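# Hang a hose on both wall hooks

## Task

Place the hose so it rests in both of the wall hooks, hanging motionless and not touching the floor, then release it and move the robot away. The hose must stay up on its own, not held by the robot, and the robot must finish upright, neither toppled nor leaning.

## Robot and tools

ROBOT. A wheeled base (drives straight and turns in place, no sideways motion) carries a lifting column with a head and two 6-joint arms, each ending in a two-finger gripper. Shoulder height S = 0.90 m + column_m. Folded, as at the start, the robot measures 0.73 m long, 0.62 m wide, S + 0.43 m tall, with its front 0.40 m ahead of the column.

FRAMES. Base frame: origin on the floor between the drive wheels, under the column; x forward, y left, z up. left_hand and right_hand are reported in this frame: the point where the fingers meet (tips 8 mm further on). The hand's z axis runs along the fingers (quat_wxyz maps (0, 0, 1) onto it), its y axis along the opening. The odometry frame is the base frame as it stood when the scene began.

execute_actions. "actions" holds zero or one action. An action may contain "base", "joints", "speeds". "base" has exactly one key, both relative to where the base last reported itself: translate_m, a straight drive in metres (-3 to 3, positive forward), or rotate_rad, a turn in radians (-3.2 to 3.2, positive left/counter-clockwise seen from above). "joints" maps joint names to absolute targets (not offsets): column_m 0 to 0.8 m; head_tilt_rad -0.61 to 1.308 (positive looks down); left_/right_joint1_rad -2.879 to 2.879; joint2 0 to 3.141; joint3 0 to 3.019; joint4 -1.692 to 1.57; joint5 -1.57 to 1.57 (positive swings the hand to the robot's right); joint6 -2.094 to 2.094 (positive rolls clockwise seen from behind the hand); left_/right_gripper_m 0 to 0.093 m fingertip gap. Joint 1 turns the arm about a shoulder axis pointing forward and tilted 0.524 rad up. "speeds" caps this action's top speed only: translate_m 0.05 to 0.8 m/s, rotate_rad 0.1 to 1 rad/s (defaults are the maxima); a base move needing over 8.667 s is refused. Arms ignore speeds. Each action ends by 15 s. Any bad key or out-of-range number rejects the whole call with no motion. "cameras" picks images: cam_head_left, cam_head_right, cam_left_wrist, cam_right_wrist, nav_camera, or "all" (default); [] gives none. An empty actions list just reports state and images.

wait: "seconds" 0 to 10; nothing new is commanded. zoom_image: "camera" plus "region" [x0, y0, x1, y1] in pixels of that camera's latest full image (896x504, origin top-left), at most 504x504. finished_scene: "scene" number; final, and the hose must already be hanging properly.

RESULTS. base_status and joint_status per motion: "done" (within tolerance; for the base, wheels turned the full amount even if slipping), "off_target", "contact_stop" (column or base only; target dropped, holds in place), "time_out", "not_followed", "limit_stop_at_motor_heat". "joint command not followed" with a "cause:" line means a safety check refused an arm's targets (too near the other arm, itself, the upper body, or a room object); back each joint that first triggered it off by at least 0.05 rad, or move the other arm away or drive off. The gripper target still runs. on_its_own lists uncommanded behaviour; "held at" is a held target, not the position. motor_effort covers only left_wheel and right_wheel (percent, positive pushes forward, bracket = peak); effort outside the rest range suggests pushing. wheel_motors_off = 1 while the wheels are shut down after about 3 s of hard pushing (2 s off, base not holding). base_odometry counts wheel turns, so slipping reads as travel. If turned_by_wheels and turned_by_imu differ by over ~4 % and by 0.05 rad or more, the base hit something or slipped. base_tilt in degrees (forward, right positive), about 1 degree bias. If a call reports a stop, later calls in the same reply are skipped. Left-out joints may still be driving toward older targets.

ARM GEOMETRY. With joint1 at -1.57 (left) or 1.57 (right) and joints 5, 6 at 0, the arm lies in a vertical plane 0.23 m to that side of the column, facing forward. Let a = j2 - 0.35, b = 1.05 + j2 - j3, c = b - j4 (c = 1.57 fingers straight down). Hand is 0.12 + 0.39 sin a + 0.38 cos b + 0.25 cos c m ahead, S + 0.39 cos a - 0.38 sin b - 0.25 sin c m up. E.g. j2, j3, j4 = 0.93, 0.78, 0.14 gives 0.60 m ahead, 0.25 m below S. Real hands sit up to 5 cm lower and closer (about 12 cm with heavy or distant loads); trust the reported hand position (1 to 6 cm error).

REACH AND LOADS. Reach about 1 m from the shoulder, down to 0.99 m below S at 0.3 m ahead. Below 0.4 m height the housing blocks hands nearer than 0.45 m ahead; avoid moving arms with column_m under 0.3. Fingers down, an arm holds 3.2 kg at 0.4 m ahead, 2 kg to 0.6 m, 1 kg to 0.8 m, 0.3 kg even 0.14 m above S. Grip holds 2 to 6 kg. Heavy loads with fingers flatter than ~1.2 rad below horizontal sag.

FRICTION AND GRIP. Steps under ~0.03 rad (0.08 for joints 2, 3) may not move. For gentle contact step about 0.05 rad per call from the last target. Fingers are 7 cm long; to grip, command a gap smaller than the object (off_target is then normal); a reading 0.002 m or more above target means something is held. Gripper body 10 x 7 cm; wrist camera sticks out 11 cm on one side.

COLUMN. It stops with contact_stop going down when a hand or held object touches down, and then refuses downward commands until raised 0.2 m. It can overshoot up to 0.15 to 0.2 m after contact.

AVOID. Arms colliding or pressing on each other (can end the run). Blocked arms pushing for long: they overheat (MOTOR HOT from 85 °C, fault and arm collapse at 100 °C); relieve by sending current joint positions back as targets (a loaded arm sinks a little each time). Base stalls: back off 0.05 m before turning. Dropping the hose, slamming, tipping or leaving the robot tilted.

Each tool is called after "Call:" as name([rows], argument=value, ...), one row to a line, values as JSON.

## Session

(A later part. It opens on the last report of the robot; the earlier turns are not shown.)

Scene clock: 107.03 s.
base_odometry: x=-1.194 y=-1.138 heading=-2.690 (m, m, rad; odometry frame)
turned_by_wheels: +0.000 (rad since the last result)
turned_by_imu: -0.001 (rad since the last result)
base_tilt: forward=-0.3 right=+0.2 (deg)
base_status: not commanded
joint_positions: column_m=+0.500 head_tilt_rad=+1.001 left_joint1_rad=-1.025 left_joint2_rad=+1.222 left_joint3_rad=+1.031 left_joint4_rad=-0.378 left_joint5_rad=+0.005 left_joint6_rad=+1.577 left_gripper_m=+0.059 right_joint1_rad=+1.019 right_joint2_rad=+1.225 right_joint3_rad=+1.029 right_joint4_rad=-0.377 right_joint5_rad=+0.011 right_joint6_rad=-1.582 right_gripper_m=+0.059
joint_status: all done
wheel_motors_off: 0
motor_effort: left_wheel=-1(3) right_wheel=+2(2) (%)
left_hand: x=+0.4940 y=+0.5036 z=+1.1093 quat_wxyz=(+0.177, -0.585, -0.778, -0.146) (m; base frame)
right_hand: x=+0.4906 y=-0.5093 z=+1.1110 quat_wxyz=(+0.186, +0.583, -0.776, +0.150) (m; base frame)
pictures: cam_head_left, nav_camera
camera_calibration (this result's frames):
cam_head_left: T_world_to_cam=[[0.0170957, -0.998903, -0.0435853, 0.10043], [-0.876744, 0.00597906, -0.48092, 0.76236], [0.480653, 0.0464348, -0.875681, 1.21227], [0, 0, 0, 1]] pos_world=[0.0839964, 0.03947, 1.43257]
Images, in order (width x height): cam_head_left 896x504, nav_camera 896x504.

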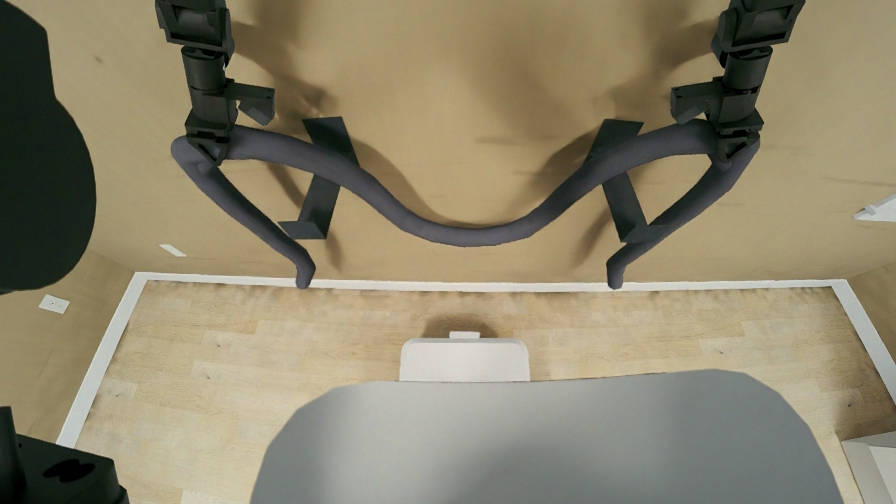

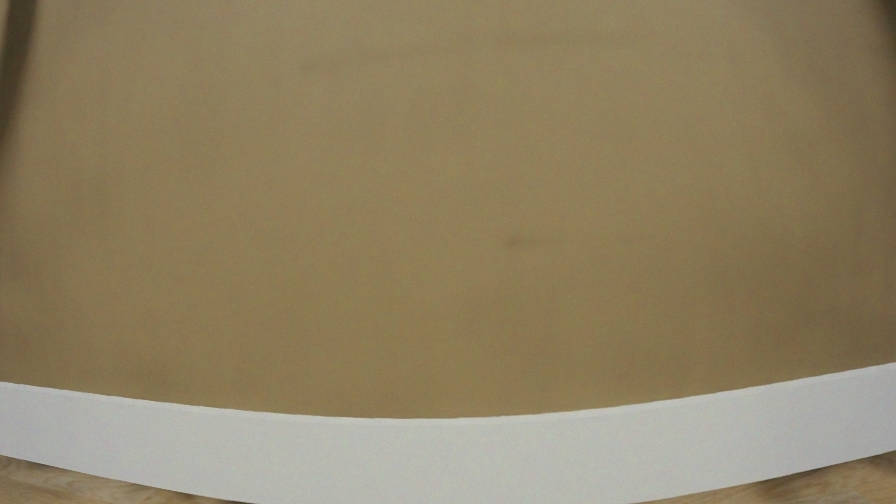

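Call:
execute_actions([
  {"joints":{"column_m":0.36}},
], cameras=["cam_head_left"])

Call:
execute_actions([
  {"joints":{"left_gripper_m":0.093,"right_gripper_m":0.093}},
], cameras=[])

Call:
execute_actions([
  {"joints":{"column_m":0.52}},
], cameras=["cam_head_left"])

Call:
execute_actions([
  {"base":{"translate_m":-0.9},"joints":{"head_tilt_rad":0.6}},
], cameras=["cam_head_left","nav_camera"])

Scene clock: 113.37 s.
base_odometry: x=-1.194 y=-1.138 heading=-2.690 (m, m, rad; odometry frame)
turned_by_wheels: +0.000 (rad since the last result)
turned_by_imu: -0.002 (rad since the last result)
base_tilt: forward=-0.3 right=+0.1 (deg)
base_status: not commanded
joint_positions: column_m=+0.360 head_tilt_rad=+1.001 left_joint1_rad=-0.982 left_joint2_rad=+1.205 left_joint3_rad=+1.031 left_joint4_rad=-0.378 left_joint5_rad=-0.003 left_joint6_rad=+1.594 left_gripper_m=+0.059 right_joint1_rad=+1.018 right_joint2_rad=+1.168 right_joint3_rad=+1.040 right_joint4_rad=-0.377 right_joint5_rad=-0.013 right_joint6_rad=-1.583 right_gripper_m=+0.059
joint_status: column_m contact_stop (moved -0.140 of -0.140)
wheel_motors_off: 0
motor_effort: left_wheel=+0(1) right_wheel=+2(2) (%)
left_hand: x=+0.4939 y=+0.5222 z=+0.9873 quat_wxyz=(+0.189, -0.580, -0.775, -0.165) (m; base frame)
right_hand: x=+0.5184 y=-0.5017 z=+0.9937 quat_wxyz=(+0.158, +0.591, -0.773, +0.169) (m; base frame)
pictures: cam_head_left
camera_calibration (this result's frames):
cam_head_left: T_world_to_cam=[[0.0170944, -0.998903, -0.0435858, 0.09434], [-0.876759, 0.00597906, -0.480894, 0.695122], [0.480627, 0.0464348, -0.875695, 1.08992], [0, 0, 0, 1]] pos_world=[0.0839949, 0.03947, 1.29283]
Images, in order (width x height): cam_head_left 896x504.

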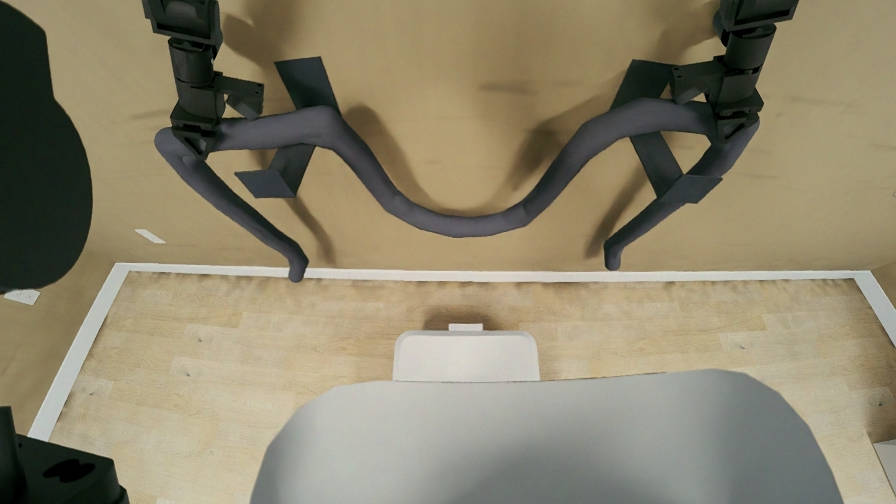

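not run: a stop came earlier in this reply.

not run: a stop came earlier in this reply.

not run: a stop came earlier in this reply.

Call:
execute_actions([
  {"joints":{"left_gripper_m":0.093,"right_gripper_m":0.093}},
], cameras=[])

Call:
execute_actions([
  {"joints":{"column_m":0.5}},
], cameras=[])

Call:
execute_actions([
  {"base":{"translate_m":-0.9},"joints":{"head_tilt_rad":0.6}},
], cameras=["cam_head_left","nav_camera"])

Scene clock: 117.30 s.
base_odometry: x=-1.194 y=-1.138 heading=-2.690 (m, m, rad; odometry frame)
turned_by_wheels: +0.000 (rad since the last result)
turned_by_imu: -0.001 (rad since the last result)
base_tilt: forward=-0.3 right=+0.2 (deg)
base_status: not commanded
joint_positions: column_m=+0.360 head_tilt_rad=+1.001 left_joint1_rad=-0.992 left_joint2_rad=+1.204 left_joint3_rad=+1.034 left_joint4_rad=-0.378 left_joint5_rad=-0.013 left_joint6_rad=+1.583 left_gripper_m=+0.093 right_joint1_rad=+1.016 right_joint2_rad=+1.189 right_joint3_rad=+1.041 right_joint4_rad=-0.377 right_joint5_rad=+0.023 right_joint6_rad=-1.579 right_gripper_m=+0.093
joint_status: all done
wheel_motors_off: 0
motor_effort: left_wheel=-3(3) right_wheel=+2(2) (%)
left_hand: x=+0.4972 y=+0.5195 z=+0.9864 quat_wxyz=(+0.188, -0.578, -0.776, -0.168) (m; base frame)
right_hand: x=+0.5095 y=-0.5100 z=+0.9885 quat_wxyz=(+0.178, +0.584, -0.773, +0.173) (m; base frame)
pictures: none
No camera images: the call's "cameras" was empty. Leave "cameras" out to get every camera's image.

Scene clock: 119.70 s.
base_odometry: x=-1.194 y=-1.138 heading=-2.690 (m, m, rad; odometry frame)
turned_by_wheels: +0.000 (rad since the last result)
turned_by_imu: -0.001 (rad since the last result)
base_tilt: forward=-0.3 right=+0.1 (deg)
base_status: not commanded
joint_positions: column_m=+0.500 head_tilt_rad=+1.001 left_joint1_rad=-0.992 left_joint2_rad=+1.204 left_joint3_rad=+1.034 left_joint4_rad=-0.378 left_joint5_rad=-0.013 left_joint6_rad=+1.583 left_gripper_m=+0.093 right_joint1_rad=+1.016 right_joint2_rad=+1.189 right_joint3_rad=+1.041 right_joint4_rad=-0.377 right_joint5_rad=+0.023 right_joint6_rad=-1.579 right_gripper_m=+0.093
joint_status: all done
wheel_motors_off: 0
motor_effort: left_wheel=-2(2) right_wheel=+2(2) (%)
left_hand: x=+0.4972 y=+0.5195 z=+1.1261 quat_wxyz=(+0.188, -0.578, -0.776, -0.168) (m; base frame)
right_hand: x=+0.5094 y=-0.5100 z=+1.1280 quat_wxyz=(+0.178, +0.584, -0.773, +0.173) (m; base frame)
pictures: none
No camera images: the call's "cameras" was empty. Leave "cameras" out to get every camera's image.

Scene clock: 122.97 s.
base_odometry: x=-0.384 y=-0.746 heading=-2.691 (m, m, rad; odometry frame)
turned_by_wheels: -0.001 (rad since the last result)
turned_by_imu: -0.002 (rad since the last result)
base_tilt: forward=-0.2 right=+0.2 (deg)
base_status: done
joint_positions: column_m=+0.500 head_tilt_rad=+0.617 left_joint1_rad=-0.994 left_joint2_rad=+1.204 left_joint3_rad=+1.039 left_joint4_rad=-0.378 left_joint5_rad=-0.014 left_joint6_rad=+1.582 left_gripper_m=+0.093 right_joint1_rad=+1.015 right_joint2_rad=+1.191 right_joint3_rad=+1.040 right_joint4_rad=-0.377 right_joint5_rad=+0.023 right_joint6_rad=-1.578 right_gripper_m=+0.093
joint_status: all done
wheel_motors_off: 0
motor_effort: left_wheel=-1(54) right_wheel=+1(60) (%)
left_hand: x=+0.5001 y=+0.5194 z=+1.1265 quat_wxyz=(+0.186, -0.579, -0.776, -0.170) (m; base frame)
right_hand: x=+0.5081 y=-0.5107 z=+1.1274 quat_wxyz=(+0.179, +0.584, -0.773, +0.172) (m; base frame)
pictures: cam_head_left, nav_camera
camera_calibration (this result's frames):
cam_head_left: T_world_to_cam=[[0.0321658, -0.998903, -0.0340191, 0.0854569], [-0.633029, 0.00597906, -0.774105, 1.18577], [0.773459, 0.0464348, -0.632143, 0.835654], [0, 0, 0, 1]] pos_world=[0.101531, 0.03947, 1.44907]
Images, in order (width x height): cam_head_left 896x504, nav_camera 896x504.

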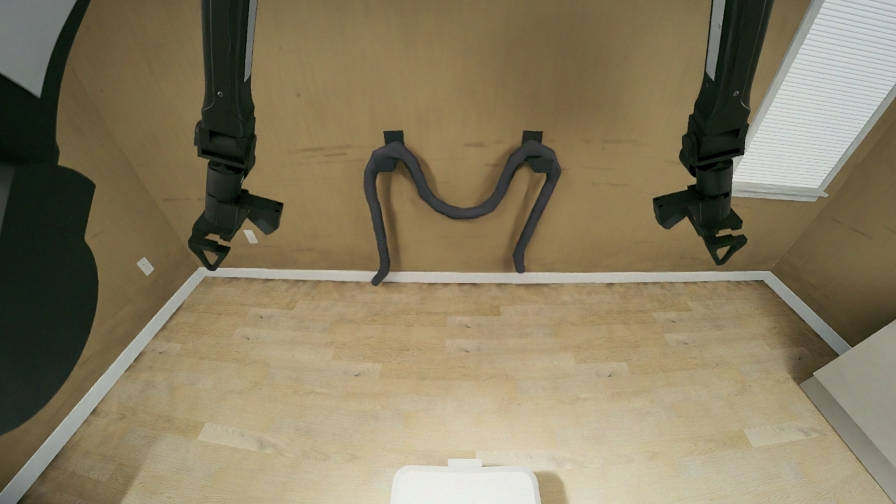

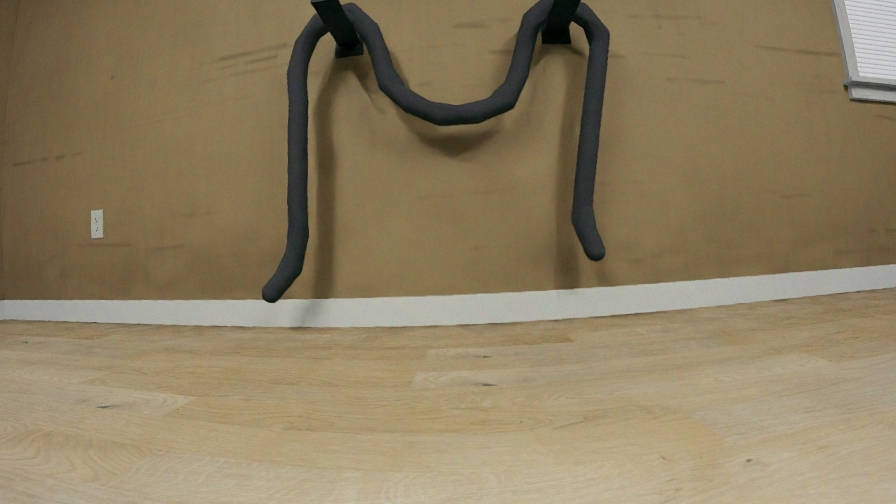

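Left end is ~9 cm clear; checking for creep.

Call:
wait(seconds=8)

Scene clock: 132.53 s.
base_odometry: x=-0.384 y=-0.746 heading=-2.691 (m, m, rad; odometry frame)
turned_by_wheels: +0.000 (rad since the last result)
turned_by_imu: -0.003 (rad since the last result)
base_tilt: forward=-0.2 right=+0.1 (deg)
base_status: done
joint_positions: column_m=+0.500 head_tilt_rad=+0.617 left_joint1_rad=-0.994 left_joint2_rad=+1.204 left_joint3_rad=+1.039 left_joint4_rad=-0.378 left_joint5_rad=-0.014 left_joint6_rad=+1.582 left_gripper_m=+0.093 right_joint1_rad=+1.015 right_joint2_rad=+1.191 right_joint3_rad=+1.040 right_joint4_rad=-0.377 right_joint5_rad=+0.023 right_joint6_rad=-1.578 right_gripper_m=+0.093
joint_status: all done
wheel_motors_off: 0
motor_effort: left_wheel=-2(54) right_wheel=+2(60) (%)
left_hand: x=+0.5001 y=+0.5194 z=+1.1265 quat_wxyz=(+0.186, -0.579, -0.776, -0.170) (m; base frame)
right_hand: x=+0.5081 y=-0.5107 z=+1.1274 quat_wxyz=(+0.179, +0.584, -0.773, +0.172) (m; base frame)
wait: 8.00 s; at rest from the start
pictures: cam_head_left, cam_head_right, cam_left_wrist, cam_right_wrist, nav_camera
camera_calibration (this result's frames):
cam_head_left: T_world_to_cam=[[0.0321658, -0.998903, -0.0340191, 0.0854569], [-0.633029, 0.00597906, -0.774105, 1.18577], [0.773459, 0.0464348, -0.632143, 0.835654], [0, 0, 0, 1]] pos_world=[0.101531, 0.03947, 1.44907]
cam_head_right: T_world_to_cam=[[0.0183936, -0.999812, -0.00618895, -0.0509958], [-0.627452, -0.00672352, -0.778626, 1.18689], [0.778438, 0.018205, -0.627458, 0.824849], [0, 0, 0, 1]] pos_world=[0.103563, -0.0580225, 1.44139]
cam_left_wrist: T_world_to_cam=[[-0.961701, -0.269747, -0.0486574, 0.674862], [-0.156128, 0.393181, 0.906109, -1.14136], [-0.225289, 0.879002, -0.420238, 0.252155], [0, 0, 0, 1]] pos_world=[0.527625, 0.409159, 1.173]
cam_right_wrist: T_world_to_cam=[[0.964222, -0.255505, 0.0706586, -0.698441], [-0.172882, -0.40401, 0.898269, -1.12326], [-0.200965, -0.878347, -0.433728, 0.26894], [0, 0, 0, 1]] pos_world=[0.533308, -0.396041, 1.17499]
Images, in order (width x height): cam_head_left 896x504, cam_head_right 896x504, cam_left_wrist 896x504, cam_right_wrist 896x504, nav_camera 896x504.

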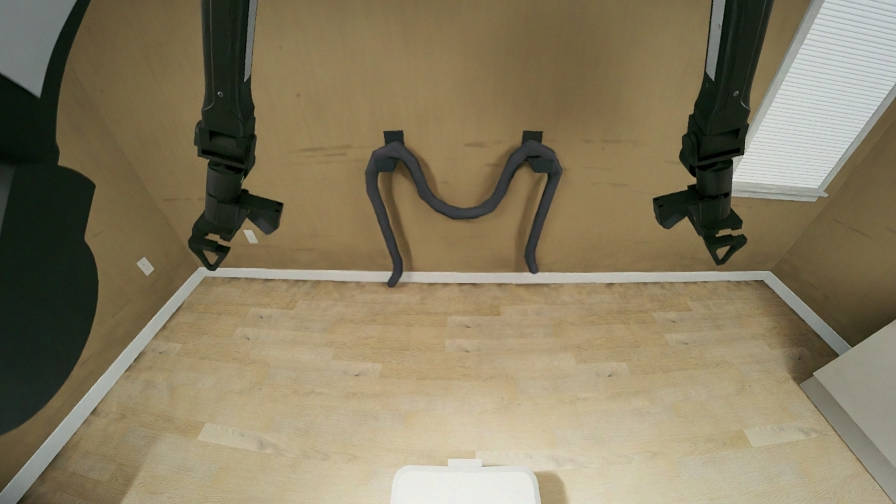

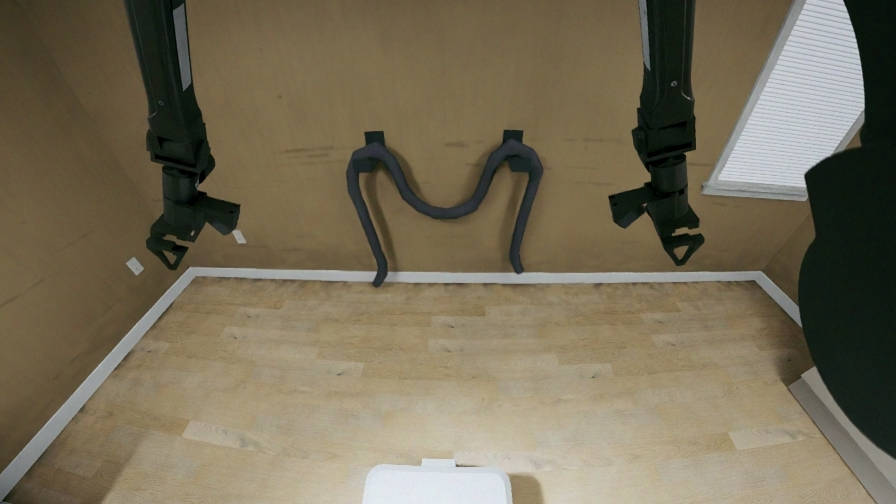

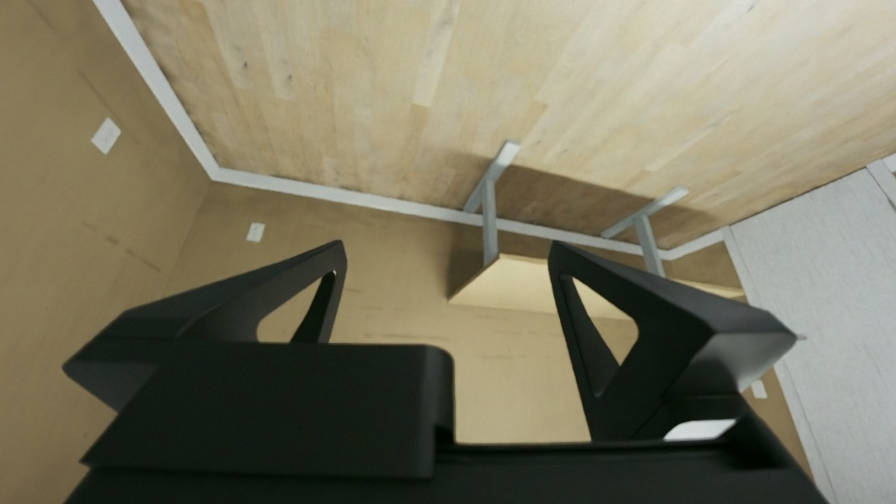

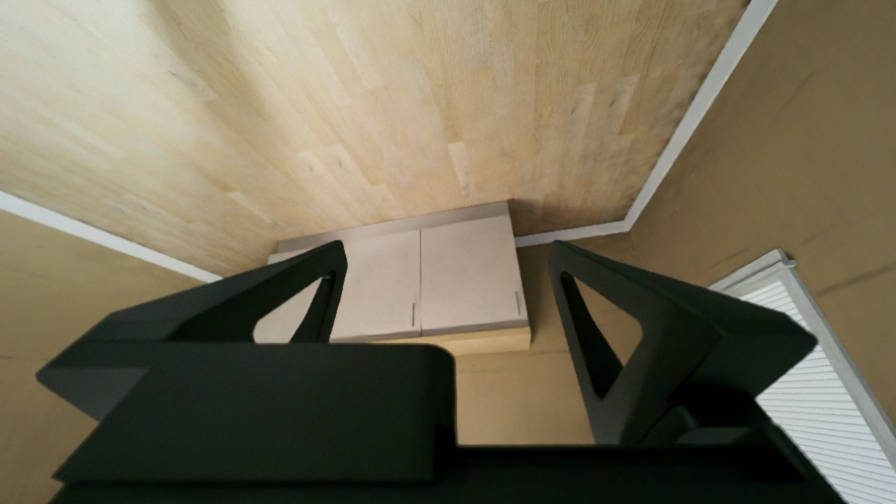

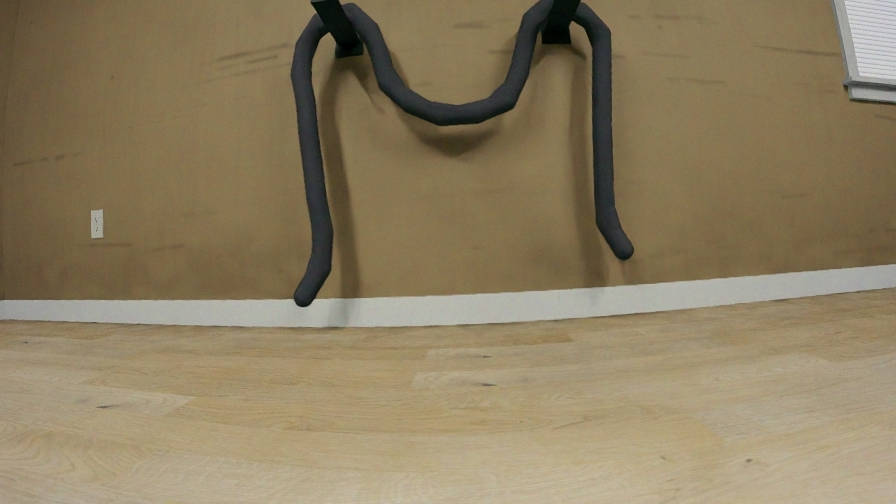

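Call:
wait(seconds=10)

Call:
wait(seconds=10)

Scene clock: 144.03 s.
base_odometry: x=-0.384 y=-0.746 heading=-2.691 (m, m, rad; odometry frame)
turned_by_wheels: +0.000 (rad since the last result)
turned_by_imu: -0.003 (rad since the last result)
base_tilt: forward=-0.3 right=+0.1 (deg)
base_status: done
joint_positions: column_m=+0.500 head_tilt_rad=+0.617 left_joint1_rad=-0.994 left_joint2_rad=+1.204 left_joint3_rad=+1.039 left_joint4_rad=-0.378 left_joint5_rad=-0.014 left_joint6_rad=+1.582 left_gripper_m=+0.093 right_joint1_rad=+1.015 right_joint2_rad=+1.191 right_joint3_rad=+1.040 right_joint4_rad=-0.377 right_joint5_rad=+0.023 right_joint6_rad=-1.578 right_gripper_m=+0.093
joint_status: all done
wheel_motors_off: 0
motor_effort: left_wheel=-2(54) right_wheel=+1(60) (%)
left_hand: x=+0.5001 y=+0.5194 z=+1.1265 quat_wxyz=(+0.186, -0.579, -0.776, -0.170) (m; base frame)
right_hand: x=+0.5081 y=-0.5107 z=+1.1274 quat_wxyz=(+0.179, +0.584, -0.773, +0.172) (m; base frame)
wait: 10.00 s; at rest from the start
pictures: cam_head_left, cam_head_right, cam_left_wrist, cam_right_wrist, nav_camera
camera_calibration (this result's frames):
cam_head_left: T_world_to_cam=[[0.0321658, -0.998903, -0.0340191, 0.0854569], [-0.633029, 0.00597906, -0.774105, 1.18577], [0.773459, 0.0464348, -0.632143, 0.835654], [0, 0, 0, 1]] pos_world=[0.101531, 0.03947, 1.44907]
cam_head_right: T_world_to_cam=[[0.0183936, -0.999812, -0.00618895, -0.0509958], [-0.627452, -0.00672352, -0.778626, 1.18689], [0.778438, 0.018205, -0.627457, 0.824849], [0, 0, 0, 1]] pos_world=[0.103563, -0.0580225, 1.44139]
cam_left_wrist: T_world_to_cam=[[-0.961701, -0.269747, -0.0486574, 0.674862], [-0.156128, 0.393181, 0.906109, -1.14136], [-0.225289, 0.879002, -0.420238, 0.252155], [0, 0, 0, 1]] pos_world=[0.527625, 0.409159, 1.173]
cam_right_wrist: T_world_to_cam=[[0.964222, -0.255505, 0.0706586, -0.698441], [-0.172882, -0.40401, 0.898269, -1.12326], [-0.200965, -0.878347, -0.433728, 0.26894], [0, 0, 0, 1]] pos_world=[0.533308, -0.396041, 1.17499]
Images, in order (width x height): cam_head_left 896x504, cam_head_right 896x504, cam_left_wrist 896x504, cam_right_wrist 896x504, nav_camera 896x504.

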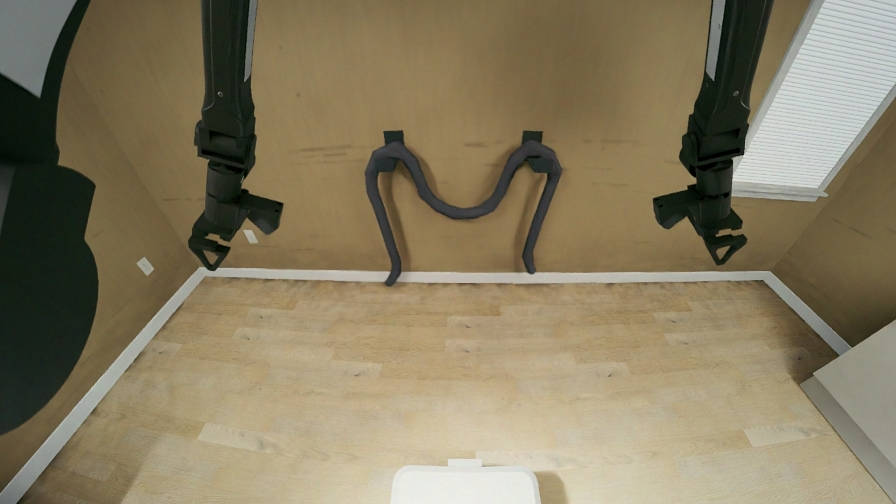

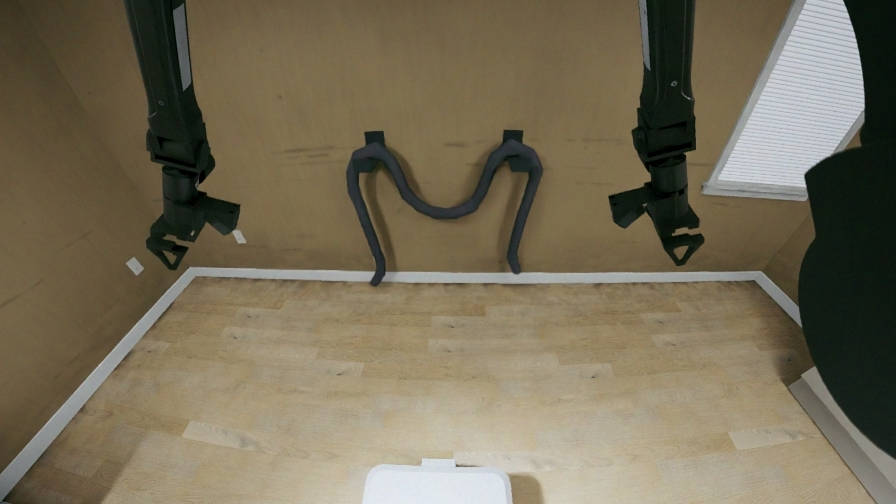

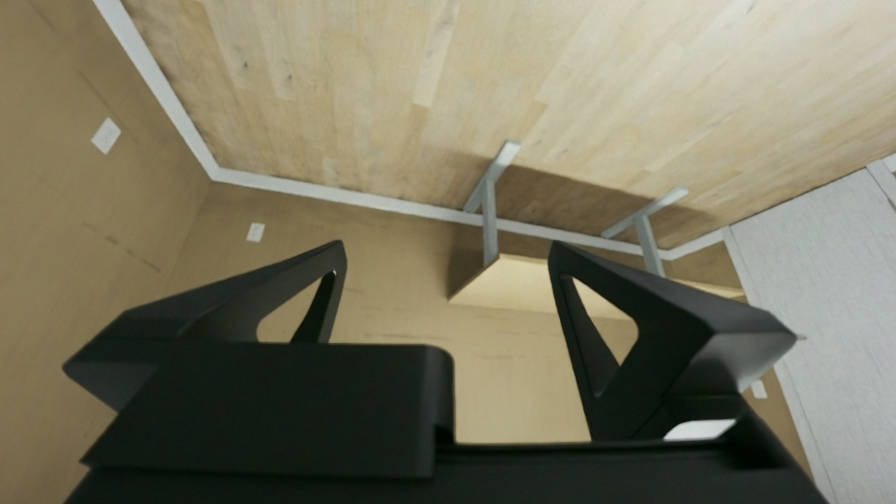

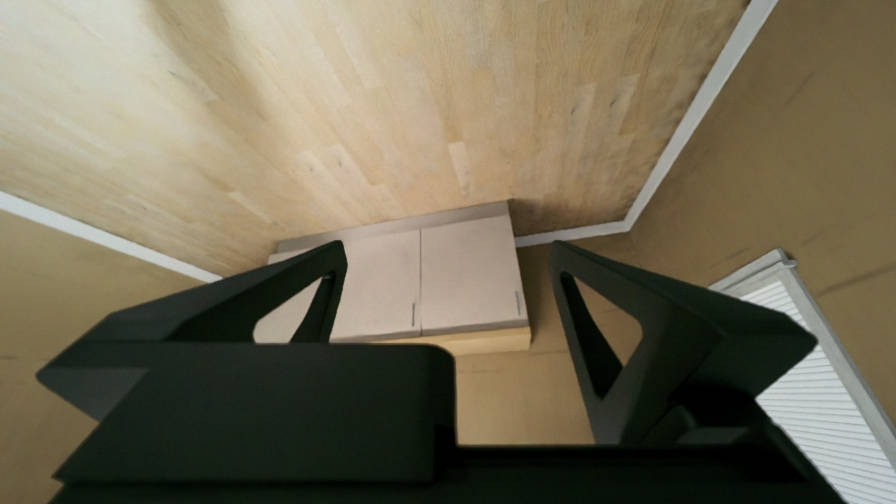

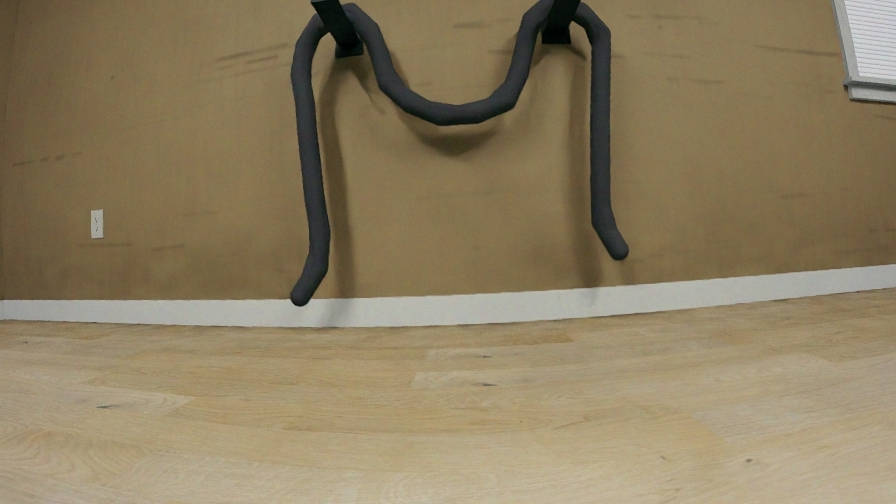

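Scene clock: 154.03 s.
base_odometry: x=-0.384 y=-0.746 heading=-2.691 (m, m, rad; odometry frame)
turned_by_wheels: +0.000 (rad since the last result)
turned_by_imu: -0.003 (rad since the last result)
base_tilt: forward=-0.3 right=+0.2 (deg)
base_status: done
joint_positions: column_m=+0.500 head_tilt_rad=+0.617 left_joint1_rad=-0.994 left_joint2_rad=+1.204 left_joint3_rad=+1.039 left_joint4_rad=-0.378 left_joint5_rad=-0.014 left_joint6_rad=+1.582 left_gripper_m=+0.093 right_joint1_rad=+1.015 right_joint2_rad=+1.191 right_joint3_rad=+1.040 right_joint4_rad=-0.377 right_joint5_rad=+0.023 right_joint6_rad=-1.578 right_gripper_m=+0.093
joint_status: all done
wheel_motors_off: 0
motor_effort: left_wheel=-1(54) right_wheel=+1(60) (%)
left_hand: x=+0.5001 y=+0.5194 z=+1.1265 quat_wxyz=(+0.186, -0.579, -0.776, -0.170) (m; base frame)
right_hand: x=+0.5081 y=-0.5107 z=+1.1274 quat_wxyz=(+0.179, +0.584, -0.773, +0.172) (m; base frame)
wait: 10.00 s; at rest by 0.27 s
pictures: cam_head_left, cam_head_right, cam_left_wrist, cam_right_wrist, nav_camera
camera_calibration (this result's frames):
cam_head_left: T_world_to_cam=[[0.0321658, -0.998903, -0.0340191, 0.0854569], [-0.633029, 0.00597906, -0.774105, 1.18577], [0.773459, 0.0464348, -0.632143, 0.835654], [0, 0, 0, 1]] pos_world=[0.101531, 0.03947, 1.44907]
cam_head_right: T_world_to_cam=[[0.0183936, -0.999812, -0.00618895, -0.0509958], [-0.627452, -0.00672352, -0.778626, 1.18689], [0.778438, 0.018205, -0.627457, 0.824849], [0, 0, 0, 1]] pos_world=[0.103563, -0.0580225, 1.44139]
cam_left_wrist: T_world_to_cam=[[-0.961701, -0.269747, -0.0486574, 0.674862], [-0.156128, 0.393181, 0.906109, -1.14136], [-0.225289, 0.879002, -0.420238, 0.252155], [0, 0, 0, 1]] pos_world=[0.527625, 0.409159, 1.173]
cam_right_wrist: T_world_to_cam=[[0.964222, -0.255505, 0.0706586, -0.698441], [-0.172882, -0.40401, 0.898269, -1.12326], [-0.200965, -0.878347, -0.433728, 0.26894], [0, 0, 0, 1]] pos_world=[0.533308, -0.396041, 1.17499]
Images, in order (width x height): cam_head_left 896x504, cam_head_right 896x504, cam_left_wrist 896x504, cam_right_wrist 896x504, nav_camera 896x504.

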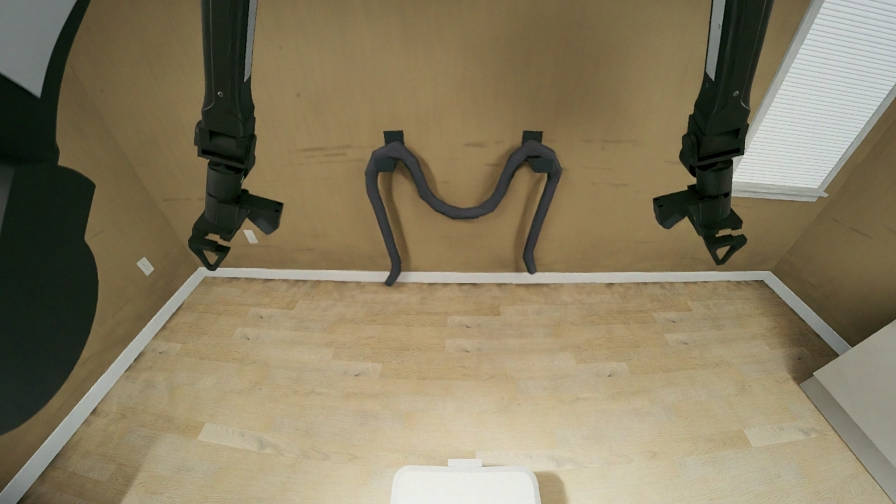

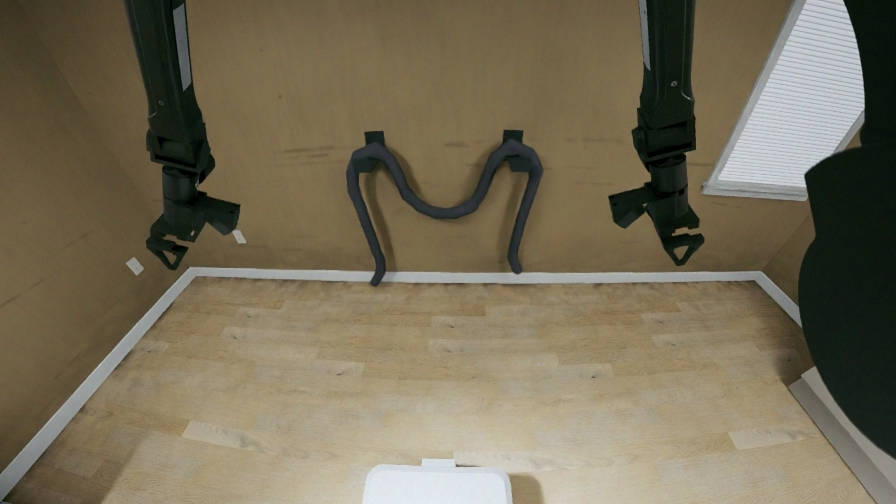

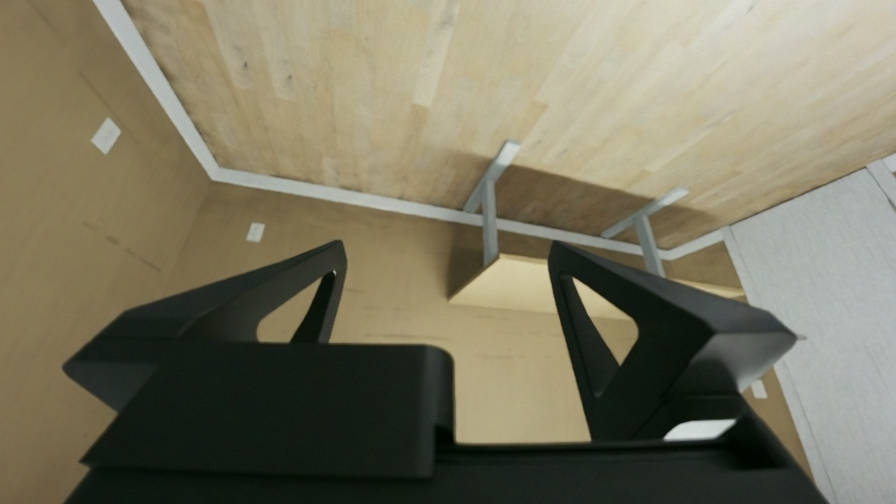

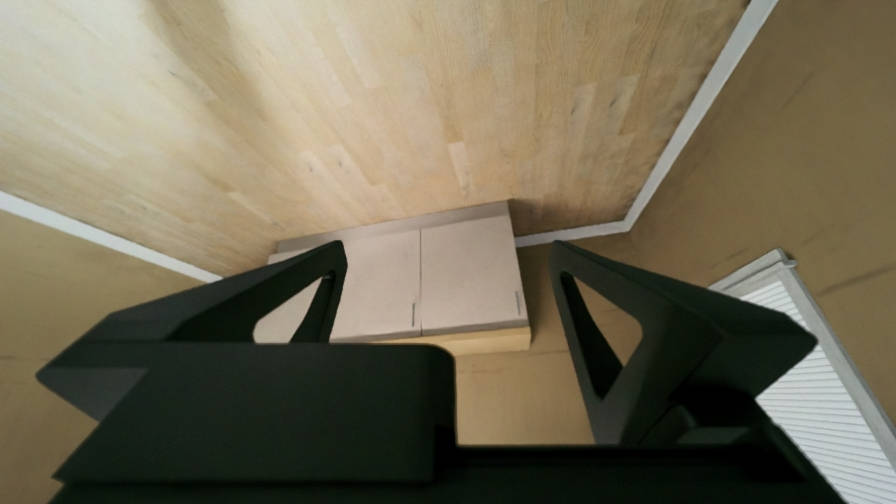

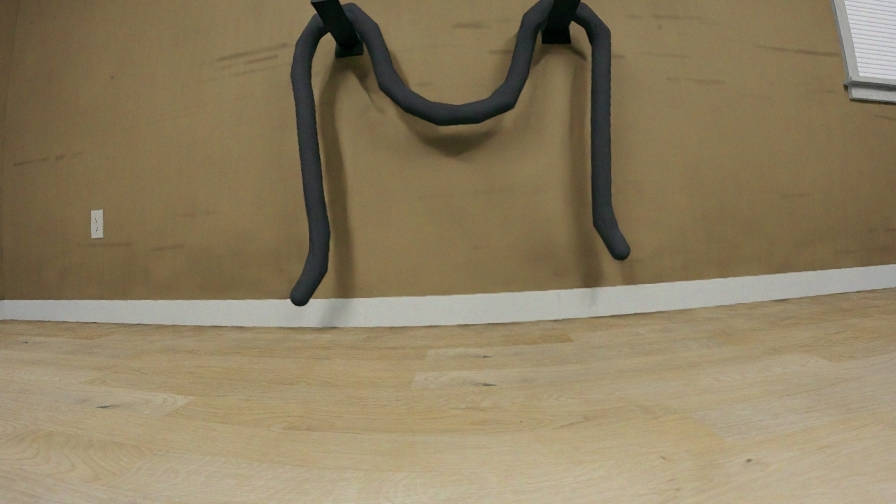

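Call:
finished_scene(scene=1)

The scene is finished: the task was done.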